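# Hang the headset on its stand's arm

## Task

Place the headset upright on the stand's arm, hooked by the crown of its headband in the gap between the post and the lip, and leave it hanging still. Most of its weight must rest directly on the stand's arm, not carried through the cable, with the robot supporting at most a small share. At the end nothing but the stand and the cable (besides the robot) may be in contact with the headset. The stand must stay upright and entirely on the table. The cable's loose end must end up above the table and within its edges, and it must never drop far below the tabletop or swing far past the table's edge at any point, whether held or not. The arms must not strike each other hard or push hard against each other. Once the headset hangs still, declare completion, then release it and move the grippers away.

## Robot and tools

Robot: two 6-joint arms, left_arm and right_arm, each with a parallel gripper. Shared world frame: origin on the tabletop midway between the arms, +x points out over the table, +z up, and left_arm sits on the +y side. The names left and right do not match image sides. A gripper's fingers extend along its own +z axis and close along its y axis. The reported end_effector_position is the point between the pads, roughly 1 cm behind the fingertips. It is given in metres with orientation as end_effector_quat_wxyz, and can be somewhat off, especially at long reach.

Joint order, used in every command row and every per-joint readout: wrist roll, waist, wrist yaw, shoulder, elbow, wrist pitch. Ignore any other ordering you see elsewhere. Stated ranges (rad): waist -2.618 to 3.054, shoulder 0.000 to 3.142, elbow 0.000 to 3.142, wrist pitch -1.571 to 1.571, wrist yaw -1.571 to 1.571, wrist roll -2.094 to 2.094. True limits may differ by up to 0.036 rad.

A row is one flat list covering both arms: 14 numbers, each in [-1, 1]. The first 7 are left_arm (six joint values in the order above, then opening), the next 7 are right_arm in the same layout. Joint values are scaled offsets, not angles: 1.0 equals 1.202 rad for waist, 1.258 shoulder, 1.238 elbow, 2.073 wrist pitch, 2.022 wrist yaw and wrist roll. Opening is absolute, not an offset: +1 fully open, -1 closed. Optionally append 12 numbers in 0 to 1 (26 total): per-joint stiffness multipliers, left_arm's six then right_arm's six, in joint order; they persist until changed.

execute_actions(actions): a list of up to 15 actions; each action is a table of up to 15 rows, one row per 1/30 s control step, and a short table repeats its last row until 15 steps pass. Every row's joint offsets are measured from the angles at the start of that action, not from the preceding row; for a call's first action that means the last reported angles. Asking any joint to go more than 0.036 rad beyond its range refuses that action for both arms; a malformed action, or a first action failing that check, refuses the whole call. An empty list just returns current state and images.

move(target, speed, blocking): target is one row as above; its offsets are taken from the Joint positions in the most recent result that printed them. All joints travel proportionally so they finish together, so the hand traces a curve, and paths ignore obstacles and the other arm. speed (rad/s, 0.01 to 2, default 0.5) caps the joint with the farthest to go; path duration is clamped to 0.5 to 10 s. Finger openings apply at once. With blocking=false you get a reply after 0.5 s; until a result shows the move has ended, call wait or stop before issuing new rows or moves. Its result adds a move: line giving the ending (done, off_target, moving, held, fault), limits=held or limits=none, and each arm's joint furthest from target.

wait(seconds): 0 to 10; arms hold their last command, and a running move continues (returns early if it ends). stop(): brakes a running move; fast motion needs room to stop, and fingers keep going. zoom_image(camera, region): region [x0, y0, x1, y1] in pixels, at most 504 by 504.

Motion behaviour: each step's joint target is kept within a lead of the measured angle (waist 0.202, shoulder 0.258, elbow 0.238, wrist pitch 0.573, wrist yaw and roll 0.522 rad), and targets that would carry a gripper over 70 mm from where it is are scaled back, so big offsets take several actions and an unfinished one should be re-sent. Friction can leave a joint about 0.031 rad short; tiny commands may not move it.

Reading results: Joint positions and Joint velocities list each arm's joints (rad, rad/s) then finger-pad gap (m, m/s; 0.094 open). Joint targets shows where joints are being driven now. grip_measured is the finger opening on the command scale; readings may be off by about 1 mm. To hold firmly, command roughly 0.03 below grip_measured; less for a gentler hold. "joint sent to its limit" means a joint was clipped at its true end. "joint command not followed" means a clearance check altered that arm's joint targets. HELD in step readings marks steps where an arm was held back. FAULT and OVER-TEMPERATURE FAULT lines mean an arm stopped; MOTOR HOT warns from 75 °C. Holding loads heats motors, and at 100 °C an arm drops what it holds.

Cautions: faster contact hits harder, and aiming past a contact presses harder. Never let the arms collide or squeeze each other. Avoid dropping the headset, tipping the stand, letting the cable end dangle off the table, or knocking anything off. Expect occasional brief tugs on held parts or nudges to loose objects.

Each tool is called after ">>>" as name(argument=value, ...) on one line, values as JSON.

## Session

>>> execute_actions(actions=[])

Scene clock: 0.00 s.
left_arm: end_effector_position=(+0.3029, -0.1011, +0.2813) grip_measured=+1.000 end_effector_quat_wxyz=(+0.077, -0.324, +0.695, -0.637) | right_arm: end_effector_position=(+0.2492, -0.2368, +0.1624) grip_measured=+1.000 end_effector_quat_wxyz=(+0.184, +0.690, +0.696, +0.076)
Joint names: [wrist roll, waist, wrist yaw, shoulder, elbow, wrist pitch]
Joint positions: left_arm=[-1.9   -1.155 -0.074  1.684  1.24   0.267  0.094] | right_arm=[ 1.651  0.064  0.192  1.287  1.139 -1.069  0.094]
Joint velocities: left_arm=[ 0.037 -0.012  0.022 -0.012  0.017  0.007  0.   ] | right_arm=[ 0.022 -0.002 -0.037  0.007  0.002  0.022  0.   ]
Joint targets: left_arm=[-1.900 -1.155 -0.074 1.684 1.240 0.267] | right_arm=[1.651 0.064 0.192 1.287 1.139 -1.069]
Joint stiffness scale: left_arm=[1. 1. 1. 1. 1. 1.] | right_arm=[1. 1. 1. 1. 1. 1.]
camera_calibration (this result's frames):
cam_left_wrist: T_world_to_cam=[[0.212803, -0.125502, 0.969002, -0.349987], [-0.975278, -0.0877453, 0.202816, 0.260566], [0.0595715, -0.988206, -0.141071, 0.00741551], [0, 0, 0, 1]] pos_world=[0.32816, -0.0137324, 0.287337]
cam_right_wrist: T_world_to_cam=[[-0.862471, -0.37985, -0.334451, 0.189805], [-0.465619, 0.854518, 0.230212, 0.296106], [0.198348, 0.354278, -0.913863, 0.293183], [0, 0, 0, 1]] pos_world=[0.243421, -0.284798, 0.263242]

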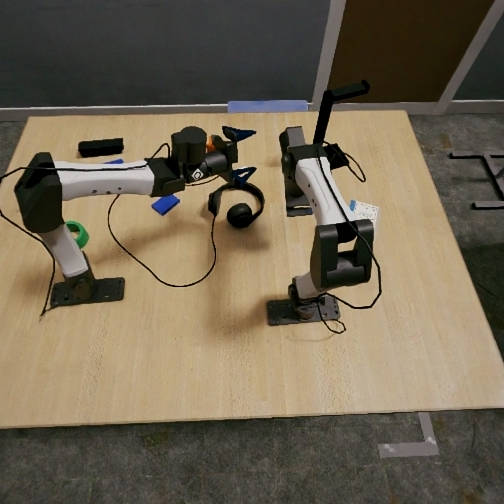

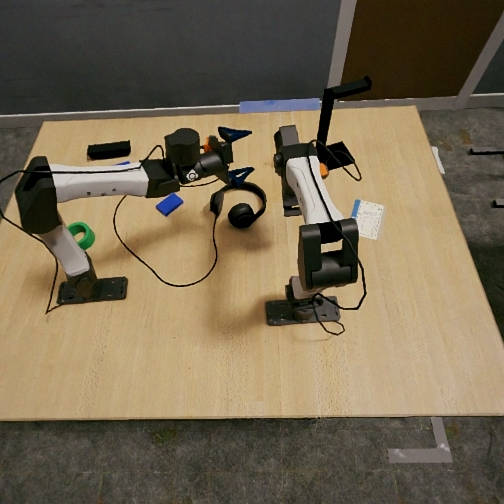

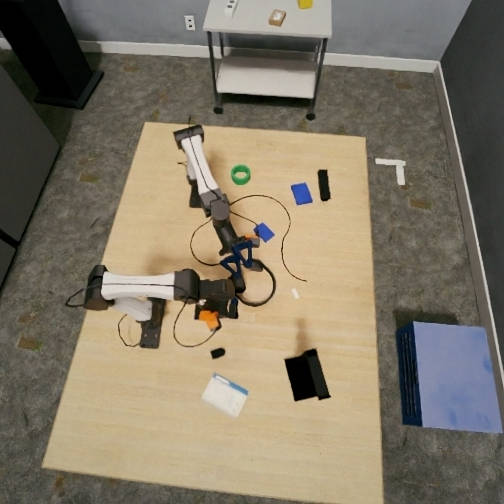

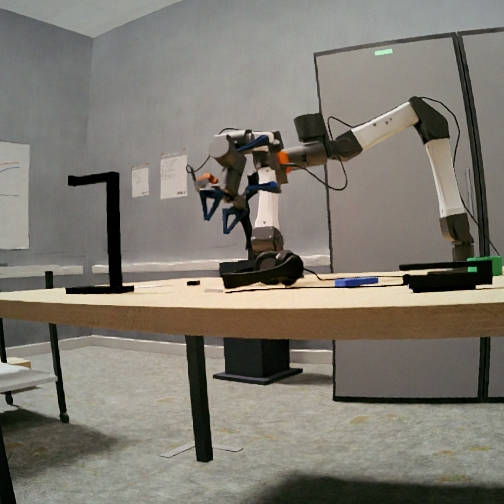

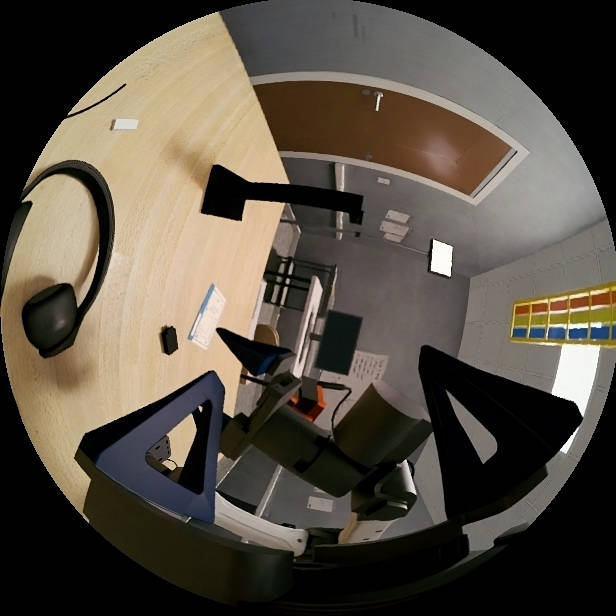

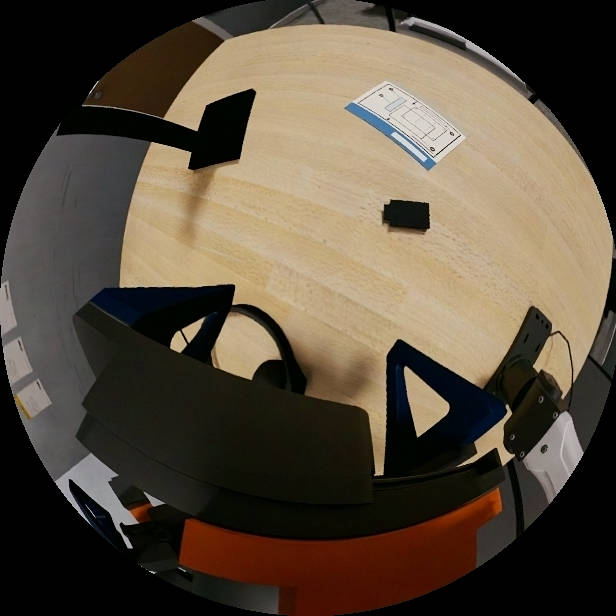

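>>> move(target=[0,1,0,-0.45,-0.2,0,1,-0.816,-0.534,-0.1,0,-0.138,0.5,1], speed=1.0)

>>> move(target=[0,0.3,0,-0.2,-0.2,0,1,0,0,-0.46,0.65,0,0.58,1], speed=0.8)

Scene clock: 41.87 s.
left_arm: end_effector_position=(+0.4395, +0.4252, +0.4232) grip_measured=+1.000 end_effector_quat_wxyz=(-0.492, +0.563, -0.326, +0.578) | right_arm: end_effector_position=(+0.3413, -0.4465, +0.2679) grip_measured=+1.000 end_effector_quat_wxyz=(+0.556, +0.209, +0.793, -0.139)
Joint names: [wrist roll, waist, wrist yaw, shoulder, elbow, wrist pitch]
Joint positions: left_arm=[-1.9    0.04  -0.074  1.133  1.023  0.265  0.094] | right_arm=[ 0.012 -0.567 -0.004  1.287  0.99  -0.054  0.094]
Joint velocities: left_arm=[ 0.081  0.002 -0.051 -0.002  0.002  0.007  0.   ] | right_arm=[-0.037 -0.002 -0.037  0.022 -0.007  0.037  0.   ]
Joint targets: left_arm=[-1.900 0.047 -0.074 1.118 0.992 0.266] | right_arm=[0.002 -0.578 -0.010 1.287 0.968 -0.032]
Joint stiffness scale: left_arm=[1. 1. 1. 1. 1. 1.] | right_arm=[1. 1. 1. 1. 1. 1.]
move: off_target (left_arm, right_arm); limits=none; left_arm: farthest joint: the elbow, 0.031 radians from its target (0.247 radians at the start); right_arm: farthest joint: the elbow, 0.022 radians from its target (0.171 radians at the start)
camera_calibration (this result's frames):
cam_left_wrist: T_world_to_cam=[[-0.13132, 0.117304, 0.984375, -0.409021], [-0.32129, -0.944414, 0.0696809, 0.544366], [0.937831, -0.30712, 0.161709, -0.264331], [0, 0, 0, 1]] pos_world=[0.369085, 0.480906, 0.407442]
cam_right_wrist: T_world_to_cam=[[-0.311178, -0.904691, 0.291038, -0.365166], [-0.808265, 0.0908569, -0.581767, 0.48732], [0.499877, -0.416269, -0.759502, -0.0427221], [0, 0, 0, 1]] pos_world=[0.301608, -0.392423, 0.357337]

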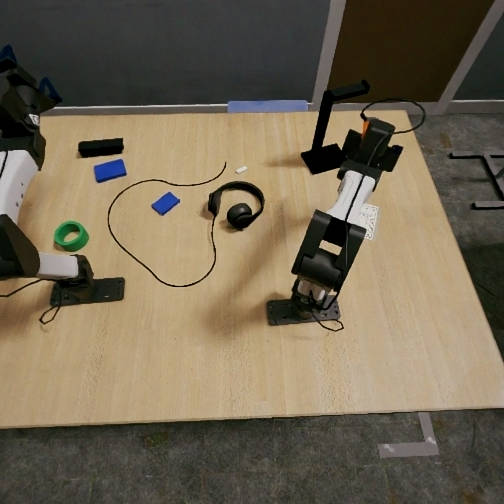

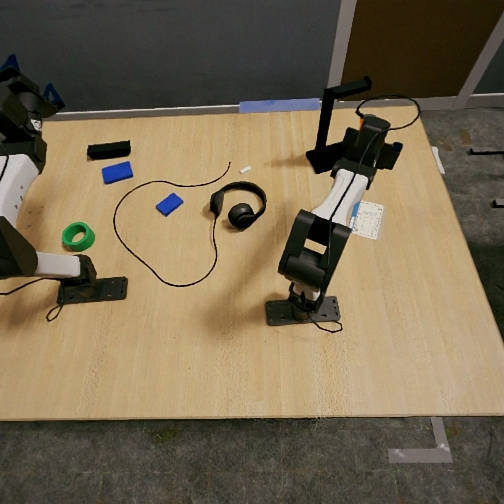

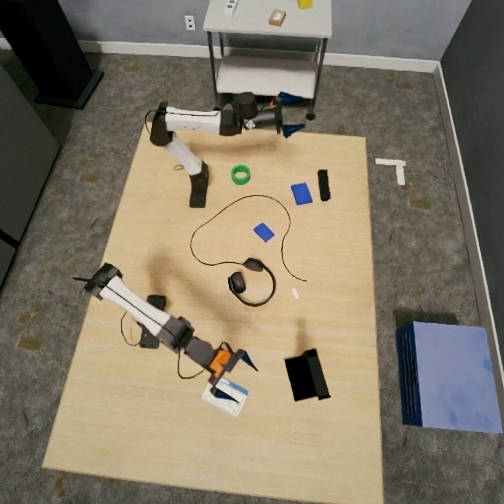

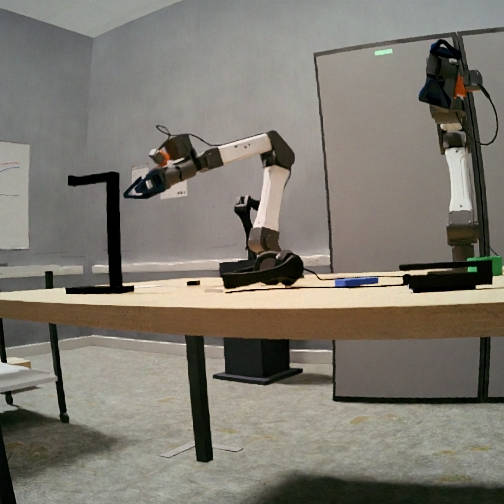

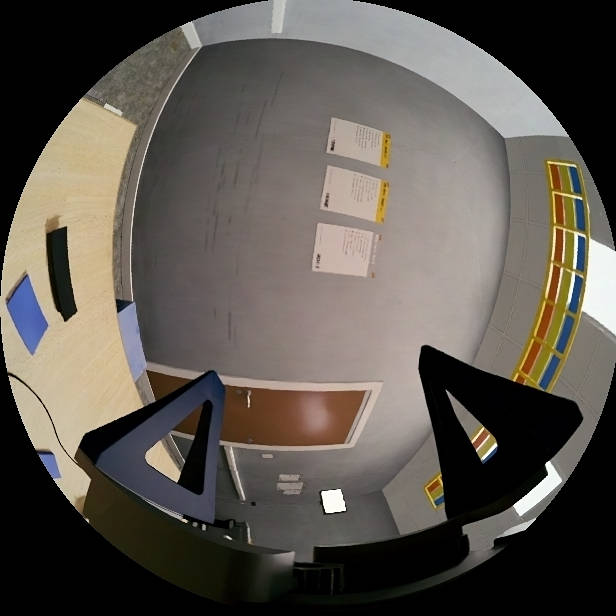

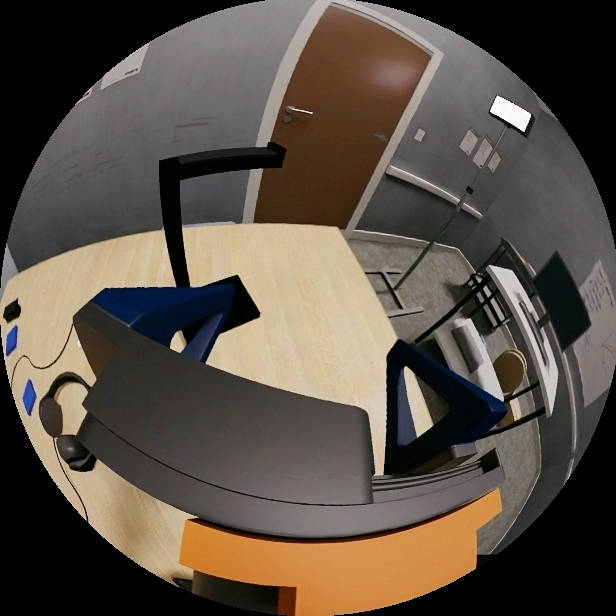

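Scene clock: 44.27 s.
left_arm: end_effector_position=(+0.3489, +0.5353, +0.3969) grip_measured=+1.000 end_effector_quat_wxyz=(+0.589, -0.607, +0.220, -0.486) | right_arm: end_effector_position=(+0.4639, -0.3580, +0.1500) grip_measured=+1.000 end_effector_quat_wxyz=(+0.694, -0.147, +0.689, +0.149)
Joint names: [wrist roll, waist, wrist yaw, shoulder, elbow, wrist pitch]
Joint positions: left_arm=[-1.9    0.391 -0.074  0.902  0.803  0.265  0.094] | right_arm=[ 0.012 -0.567 -0.926  2.103  0.99   1.126  0.094]
Joint velocities: left_arm=[-0.022 -0.012  0.022 -0.022  0.002 -0.037  0.   ] | right_arm=[-0.051 -0.002 -0.007 -0.002  0.002 -0.007  0.   ]
Joint targets: left_arm=[-1.900 0.400 -0.074 0.881 0.776 0.265] | right_arm=[0.012 -0.567 -0.934 2.105 0.990 1.148]
Joint stiffness scale: left_arm=[1. 1. 1. 1. 1. 1.] | right_arm=[1. 1. 1. 1. 1. 1.]
move: off_target (left_arm, right_arm); limits=none; left_arm: farthest joint: the elbow, 0.028 radians from its target (0.248 radians at the start); right_arm: farthest joint: the wrist pitch, 0.022 radians from its target (1.202 radians at the start)
camera_calibration (this result's frames):
cam_left_wrist: T_world_to_cam=[[-0.174107, 0.0598099, 0.982909, -0.361696], [0.0226486, -0.997647, 0.0647186, 0.531461], [0.984466, 0.0335294, 0.172342, -0.344225], [0, 0, 0, 1]] pos_world=[0.263868, 0.563385, 0.380444]
cam_right_wrist: T_world_to_cam=[[0.428671, -0.836696, 0.340853, -0.53909], [-0.325869, -0.495071, -0.805428, 0.109841], [0.842645, 0.23419, -0.484875, -0.124033], [0, 0, 0, 1]] pos_world=[0.371402, -0.367628, 0.212079]

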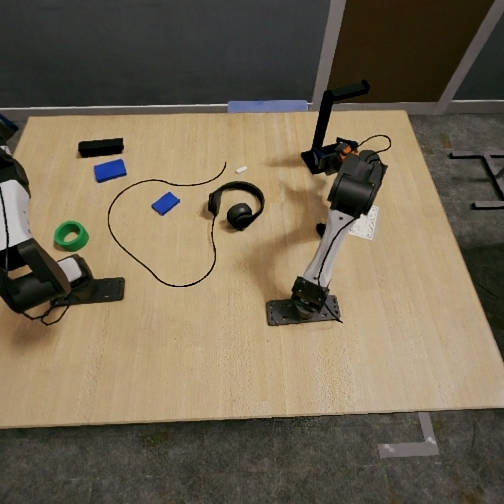

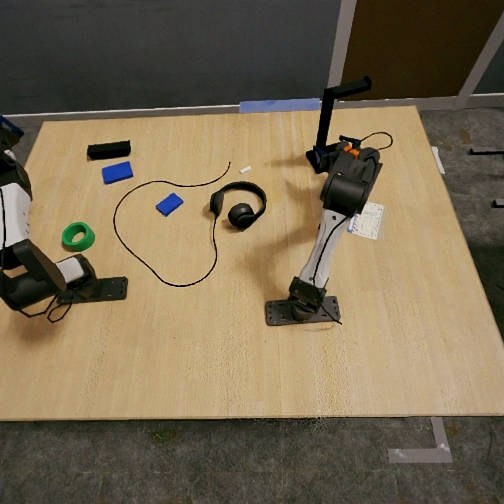

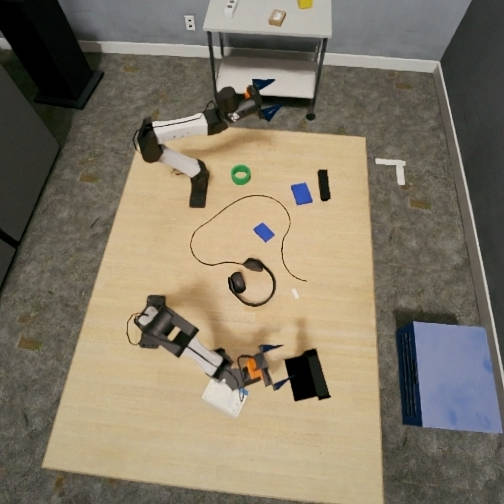

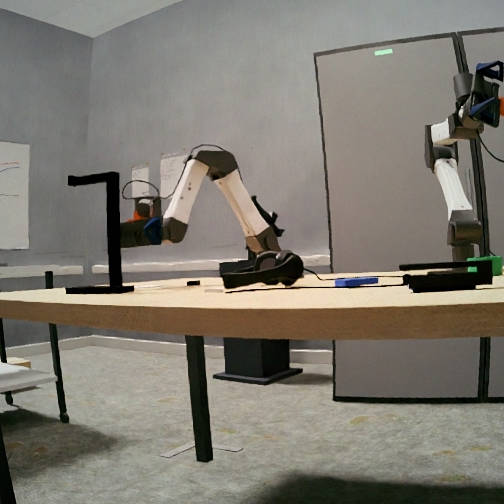

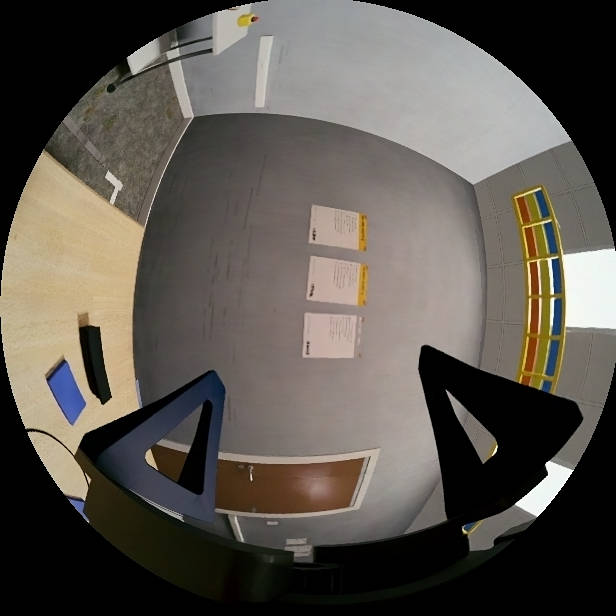

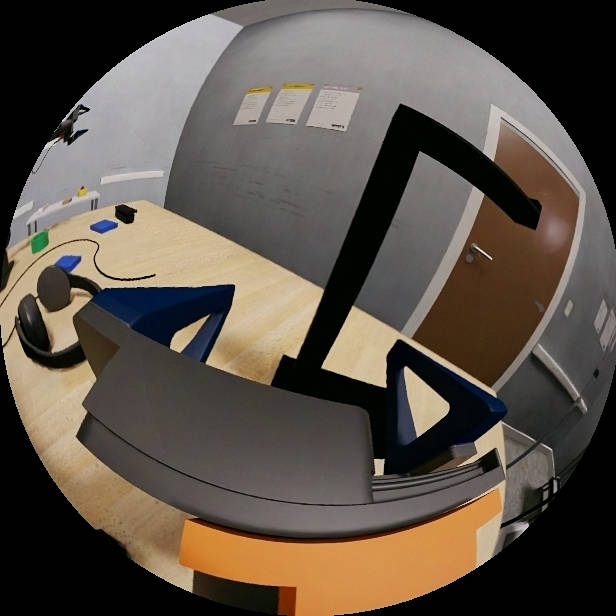

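>>> move(target=[0,0,0,0,0,0,1,0,0.122,0.072,0.16,0.295,-0.08,1], speed=0.3)

Scene clock: 61.33 s.
left_arm: end_effector_position=(+0.3489, +0.5353, +0.3969) grip_measured=+1.000 end_effector_quat_wxyz=(+0.589, -0.607, +0.220, -0.486) | right_arm: end_effector_position=(+0.5494, -0.3345, +0.1446) grip_measured=+1.000 end_effector_quat_wxyz=(+0.692, -0.144, +0.691, +0.150)
Joint names: [wrist roll, waist, wrist yaw, shoulder, elbow, wrist pitch]
Joint positions: left_arm=[-1.9    0.391 -0.074  0.902  0.803  0.265  0.094] | right_arm=[ 0.012 -0.43  -0.788  2.295  1.328  0.972  0.094]
Joint velocities: left_arm=[ 0.037 -0.022 -0.037 -0.022 -0.022 -0.037  0.   ] | right_arm=[-0.007 -0.012 -0.037  0.007  0.012  0.022  0.   ]
Joint targets: left_arm=[-1.900 0.391 -0.074 0.902 0.803 0.265] | right_arm=[0.012 -0.420 -0.781 2.304 1.355 0.961]
Joint stiffness scale: left_arm=[1. 1. 1. 1. 1. 1.] | right_arm=[1. 1. 1. 1. 1. 1.]
move: off_target (right_arm); limits=none; left_arm: farthest joint: the waist, 0.000 radians from its target (0.000 radians at the start); right_arm: farthest joint: the elbow, 0.027 radians from its target (0.365 radians at the start)
camera_calibration (this result's frames):
cam_left_wrist: T_world_to_cam=[[-0.174107, 0.0598099, 0.982909, -0.361696], [0.0226486, -0.997647, 0.0647186, 0.531461], [0.984466, 0.0335294, 0.172342, -0.344225], [0, 0, 0, 1]] pos_world=[0.263868, 0.563385, 0.380444]
cam_right_wrist: T_world_to_cam=[[0.429338, -0.839045, 0.334175, -0.554351], [-0.332202, -0.490787, -0.805463, 0.149951], [0.839828, 0.234802, -0.489445, -0.201804], [0, 0, 0, 1]] pos_world=[0.457299, -0.344148, 0.207258]

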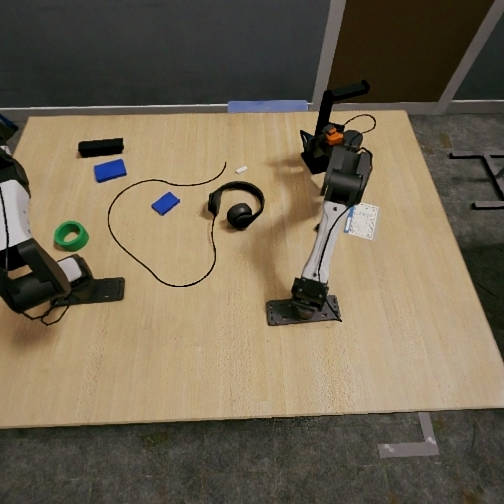

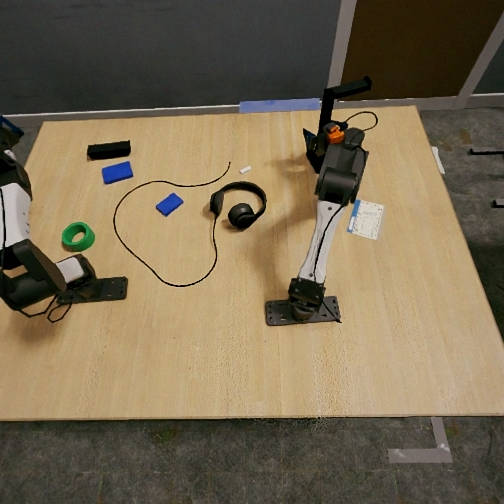

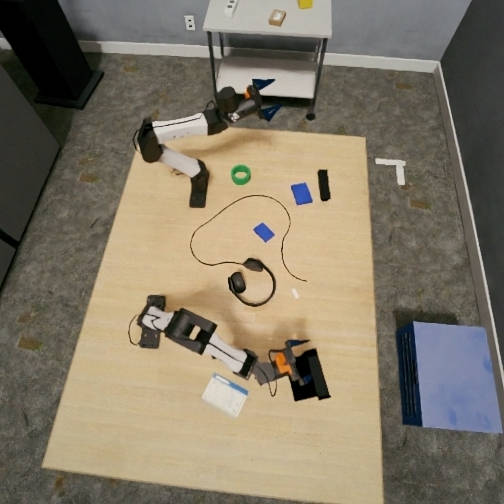

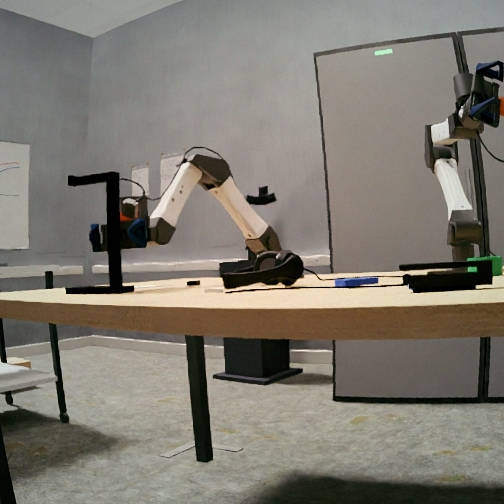

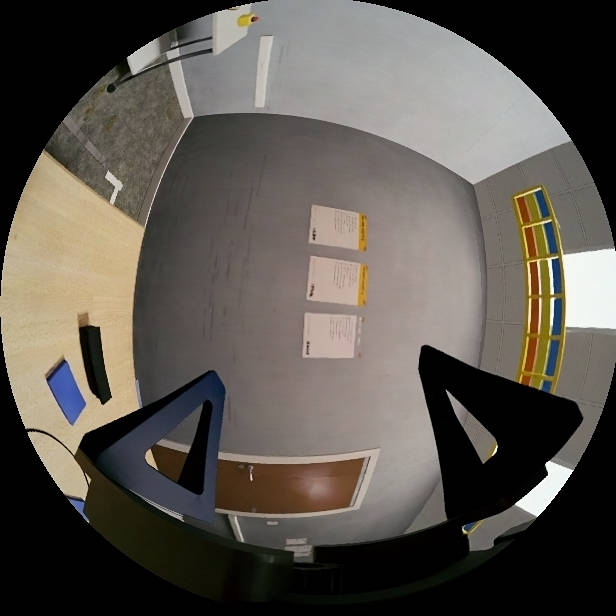

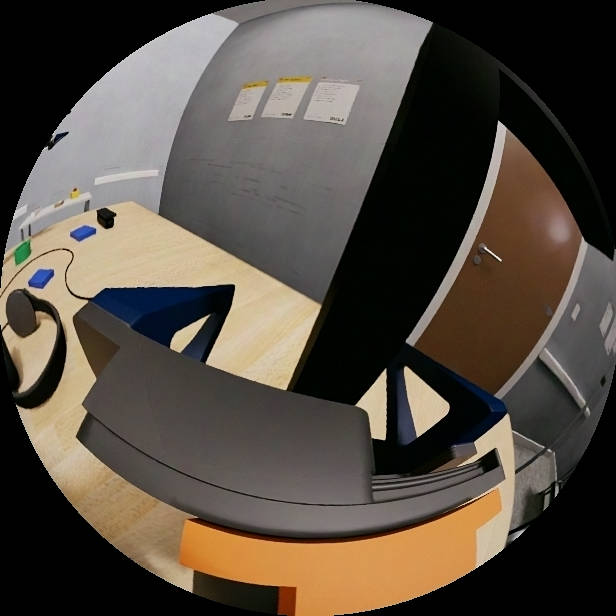

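>>> move(target=[0,0,0,0,0,0,1,0,-0.03,0,0,0,0,0], speed=0.1)

>>> move(target=[0,0,0,0,0,0,1,0,0,0,0,0,0,-0.6])

Scene clock: 67.63 s.
left_arm: end_effector_position=(+0.3489, +0.5353, +0.3969) grip_measured=+1.000 end_effector_quat_wxyz=(+0.589, -0.607, +0.220, -0.486) | right_arm: end_effector_position=(+0.5468, -0.3498, +0.1446) grip_measured=+0.002 end_effector_quat_wxyz=(+0.694, -0.134, +0.693, +0.141)
Joint names: [wrist roll, waist, wrist yaw, shoulder, elbow, wrist pitch]
Joint positions: left_arm=[-1.9    0.391 -0.074  0.902  0.803  0.265  0.094] | right_arm=[ 0.012 -0.456 -0.788  2.295  1.328  0.972  0.047]
Joint velocities: left_arm=[-0.081  0.007 -0.022 -0.017 -0.007 -0.051  0.   ] | right_arm=[-0.007  0.002 -0.022 -0.007  0.002 -0.007 -0.   ]
Joint targets: left_arm=[-1.900 0.391 -0.074 0.902 0.803 0.265] | right_arm=[0.012 -0.466 -0.788 2.295 1.328 0.972]
Joint stiffness scale: left_arm=[1. 1. 1. 1. 1. 1.] | right_arm=[1. 1. 1. 1. 1. 1.]
move: done; limits=none; left_arm: farthest joint: the waist, 0.000 radians from its target (0.000 radians at the start); right_arm: farthest joint: the waist, 0.010 radians from its target (0.036 radians at the start)
camera_calibration (this result's frames):
cam_left_wrist: T_world_to_cam=[[-0.174107, 0.0598099, 0.982909, -0.361696], [0.0226486, -0.997647, 0.0647186, 0.531461], [0.984466, 0.0335294, 0.172342, -0.344225], [0, 0, 0, 1]] pos_world=[0.263868, 0.563385, 0.380444]
cam_right_wrist: T_world_to_cam=[[0.406899, -0.850259, 0.333905, -0.5577], [-0.34547, -0.481622, -0.805413, 0.151901], [0.845626, 0.212368, -0.489711, -0.206953], [0, 0, 0, 1]] pos_world=[0.45441, -0.35708, 0.207215]

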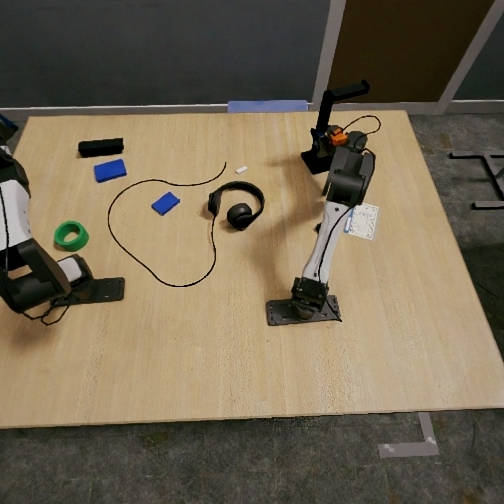

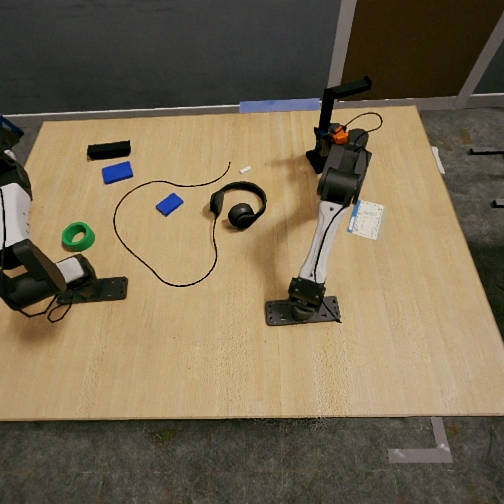

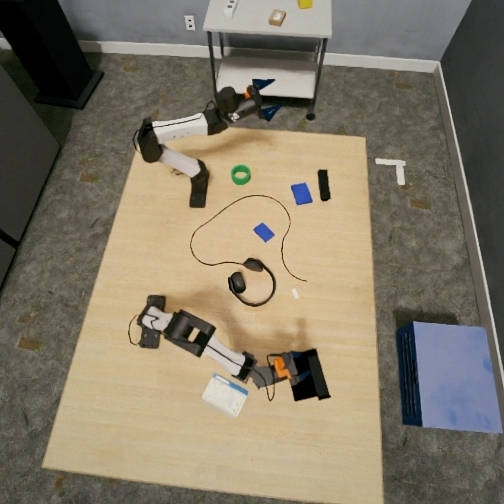

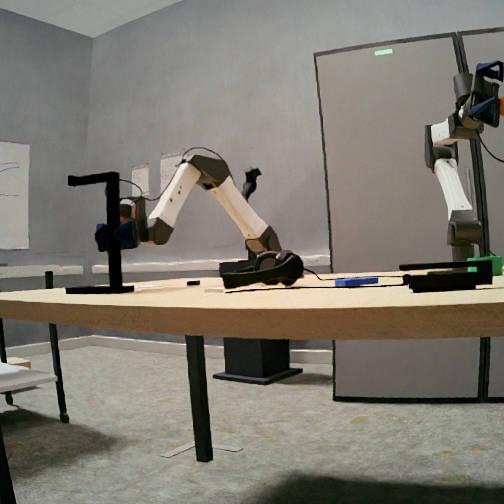

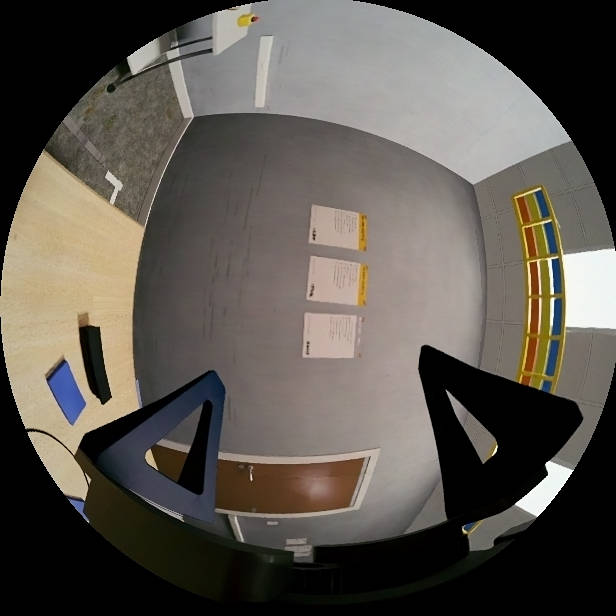

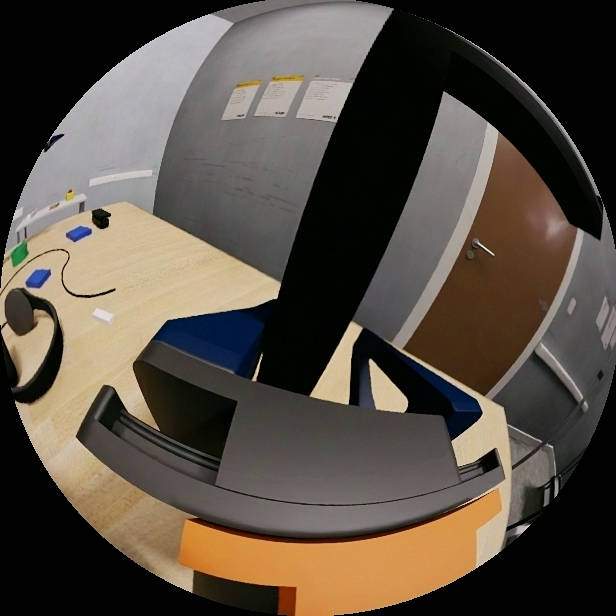

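Scene clock: 68.13 s.
left_arm: end_effector_position=(+0.3489, +0.5353, +0.3969) grip_measured=+1.000 end_effector_quat_wxyz=(+0.589, -0.607, +0.220, -0.486) | right_arm: end_effector_position=(+0.5468, -0.3494, +0.1450) grip_measured=-0.590 end_effector_quat_wxyz=(+0.696, -0.141, +0.691, +0.135)
Joint names: [wrist roll, waist, wrist yaw, shoulder, elbow, wrist pitch]
Joint positions: left_arm=[-1.9    0.391 -0.074  0.902  0.803  0.265  0.094] | right_arm=[-0.005 -0.456 -0.788  2.295  1.328  0.974  0.019]
Joint velocities: left_arm=[ 0.037  0.017 -0.007  0.007 -0.002 -0.022  0.   ] | right_arm=[ 0.007 -0.002  0.007  0.002  0.002 -0.007 -0.001]
Joint targets: left_arm=[-1.900 0.391 -0.074 0.902 0.803 0.265] | right_arm=[0.012 -0.456 -0.787 2.295 1.328 0.972]
Joint stiffness scale: left_arm=[1. 1. 1. 1. 1. 1.] | right_arm=[1. 1. 1. 1. 1. 1.]
move: done; limits=none; left_arm: farthest joint: the waist, 0.000 radians from its target (0.000 radians at the start); right_arm: farthest joint: the wrist roll, 0.017 radians from its target (0.000 radians at the start)
camera_calibration (this result's frames):
cam_left_wrist: T_world_to_cam=[[-0.174107, 0.0598099, 0.982909, -0.361696], [0.0226486, -0.997647, 0.0647186, 0.531461], [0.984466, 0.0335294, 0.172342, -0.344225], [0, 0, 0, 1]] pos_world=[0.263868, 0.563385, 0.380444]
cam_right_wrist: T_world_to_cam=[[0.404564, -0.844362, 0.351255, -0.556683], [-0.338285, -0.495019, -0.800324, 0.143155], [0.849642, 0.204959, -0.485902, -0.212235], [0, 0, 0, 1]] pos_world=[0.453965, -0.355679, 0.206983]

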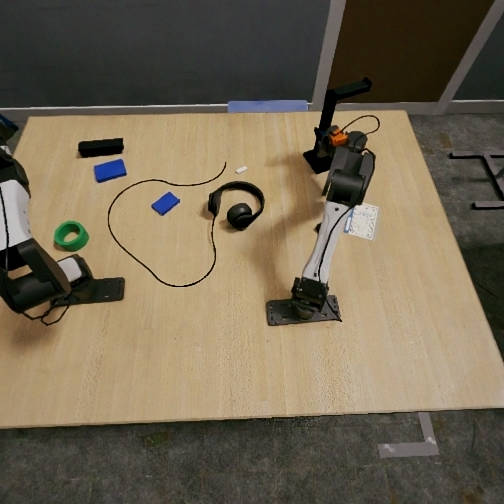

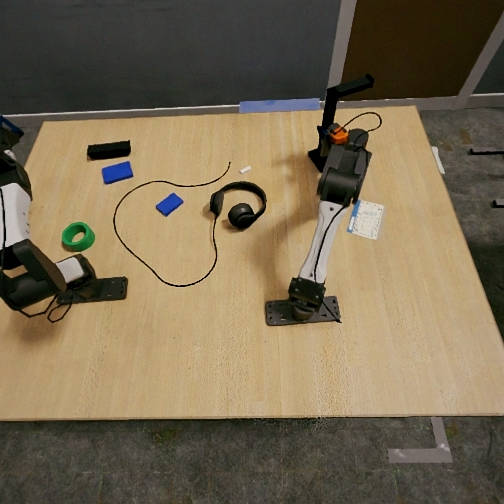

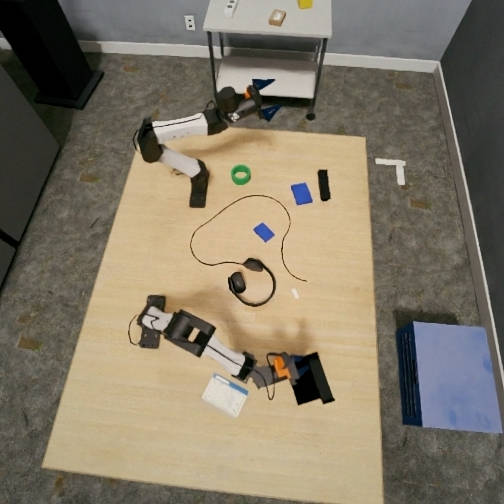

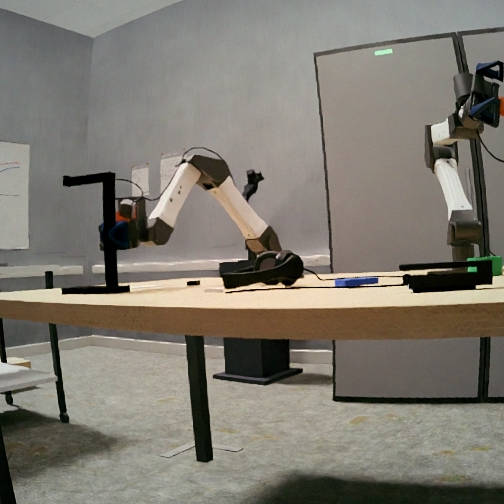

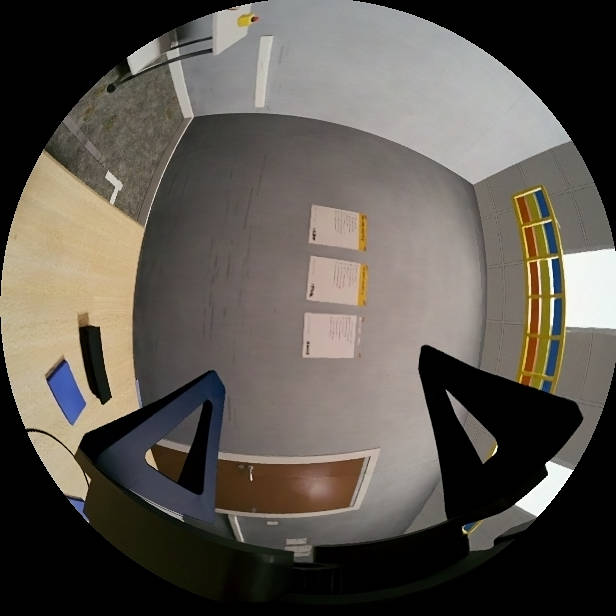

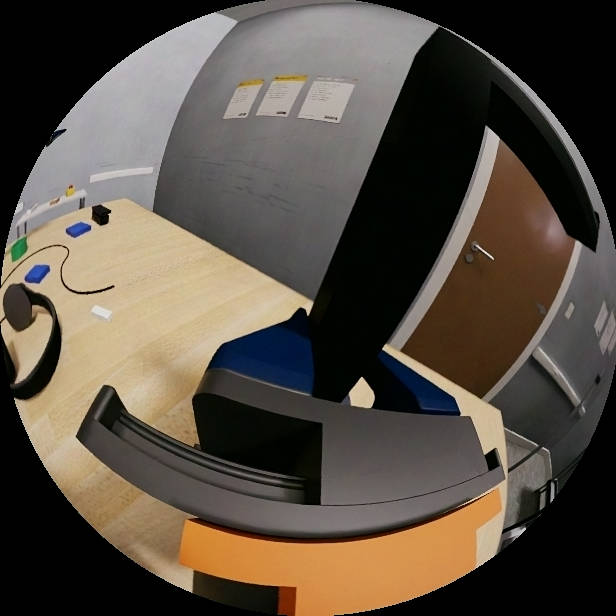

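>>> move(target=[0,0,0,0,0,0,1,0,0.29,0.55,-0.035,0.015,0.02,-0.66], speed=0.35)

Scene clock: 81.93 s.
left_arm: end_effector_position=(+0.3489, +0.5353, +0.3969) grip_measured=+1.000 end_effector_quat_wxyz=(+0.589, -0.607, +0.220, -0.486) | right_arm: end_effector_position=(+0.5831, -0.3266, +0.1477) grip_measured=-0.617 end_effector_quat_wxyz=(+0.701, +0.130, +0.690, -0.126)
Joint names: [wrist roll, waist, wrist yaw, shoulder, elbow, wrist pitch]
Joint positions: left_arm=[-1.9    0.391 -0.074  0.902  0.803  0.265  0.094] | right_arm=[ 0.004 -0.118  0.306  2.294  1.328  0.981  0.018]
Joint velocities: left_arm=[-0.022  0.012 -0.022  0.007 -0.012 -0.051  0.   ] | right_arm=[ 0.007 -0.002 -0.051 -0.002 -0.017  0.007 -0.001]
Joint targets: left_arm=[-1.900 0.391 -0.074 0.902 0.803 0.265] | right_arm=[-0.005 -0.107 0.324 2.251 1.346 1.016]
Joint stiffness scale: left_arm=[1. 1. 1. 1. 1. 1.] | right_arm=[1. 1. 1. 1. 1. 1.]
move: off_target (right_arm); limits=none; left_arm: farthest joint: the waist, 0.000 radians from its target (0.000 radians at the start); right_arm: farthest joint: the shoulder, 0.043 radians from its target (0.044 radians at the start)
camera_calibration (this result's frames):
cam_left_wrist: T_world_to_cam=[[-0.174107, 0.0598099, 0.982909, -0.361696], [0.0226486, -0.997647, 0.0647186, 0.531461], [0.984466, 0.0335294, 0.172342, -0.344225], [0, 0, 0, 1]] pos_world=[0.263868, 0.563385, 0.380444]
cam_right_wrist: T_world_to_cam=[[-0.290569, -0.896522, 0.334391, -0.162246], [-0.573113, -0.116785, -0.811112, 0.430922], [0.766232, -0.427328, -0.479874, -0.405121], [0, 0, 0, 1]] pos_world=[0.51024, -0.268252, 0.209373]

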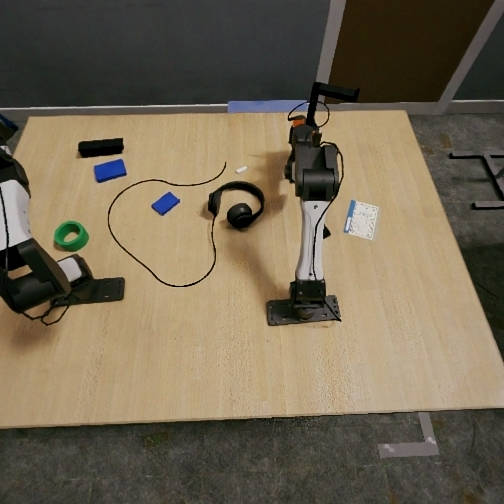

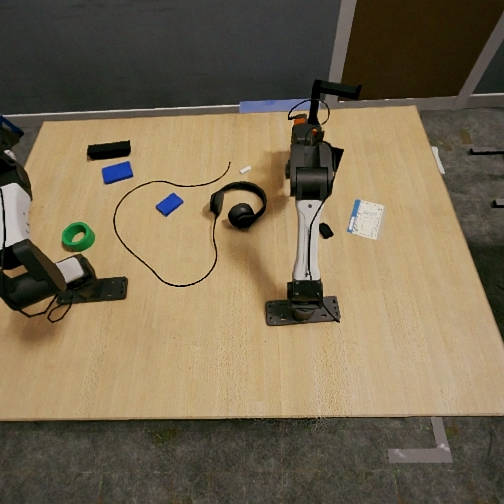

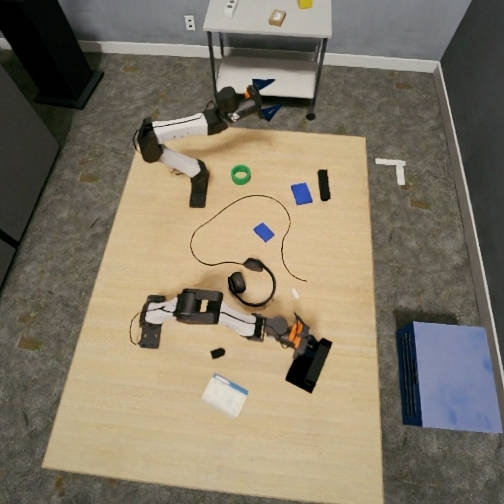

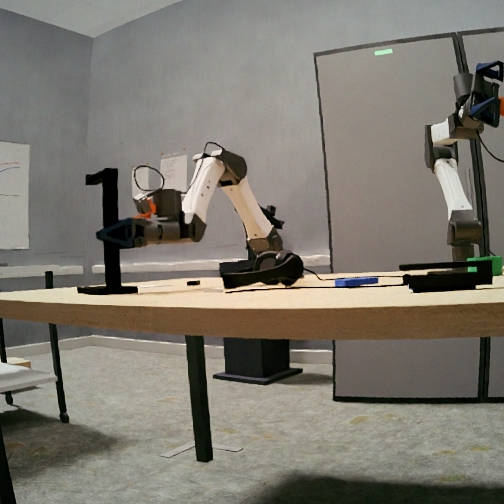

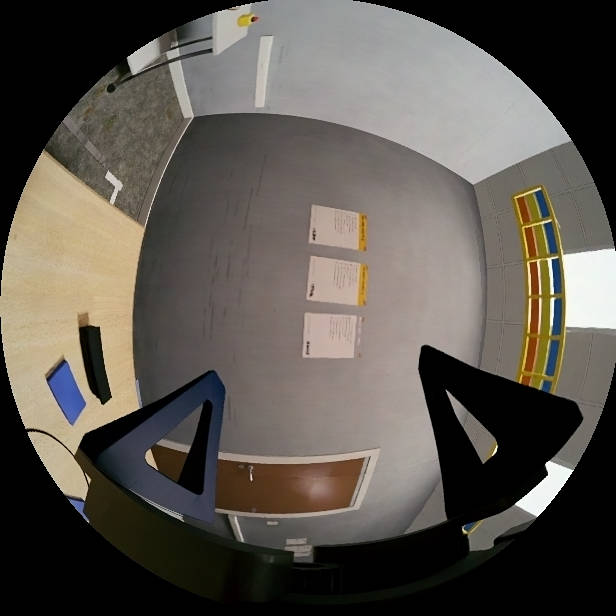

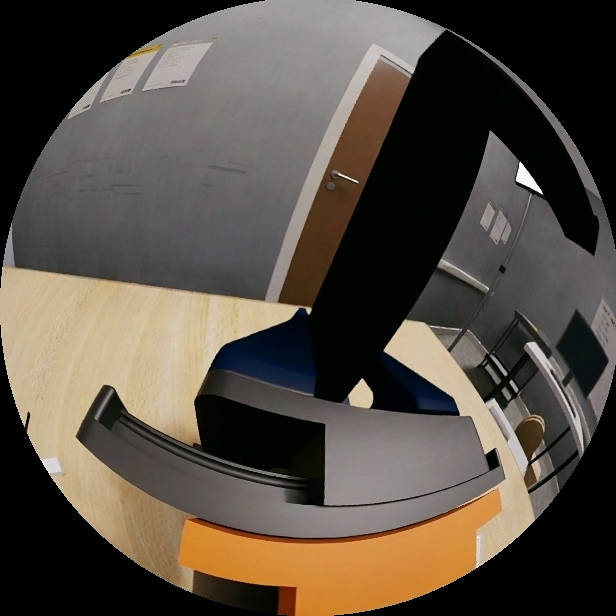

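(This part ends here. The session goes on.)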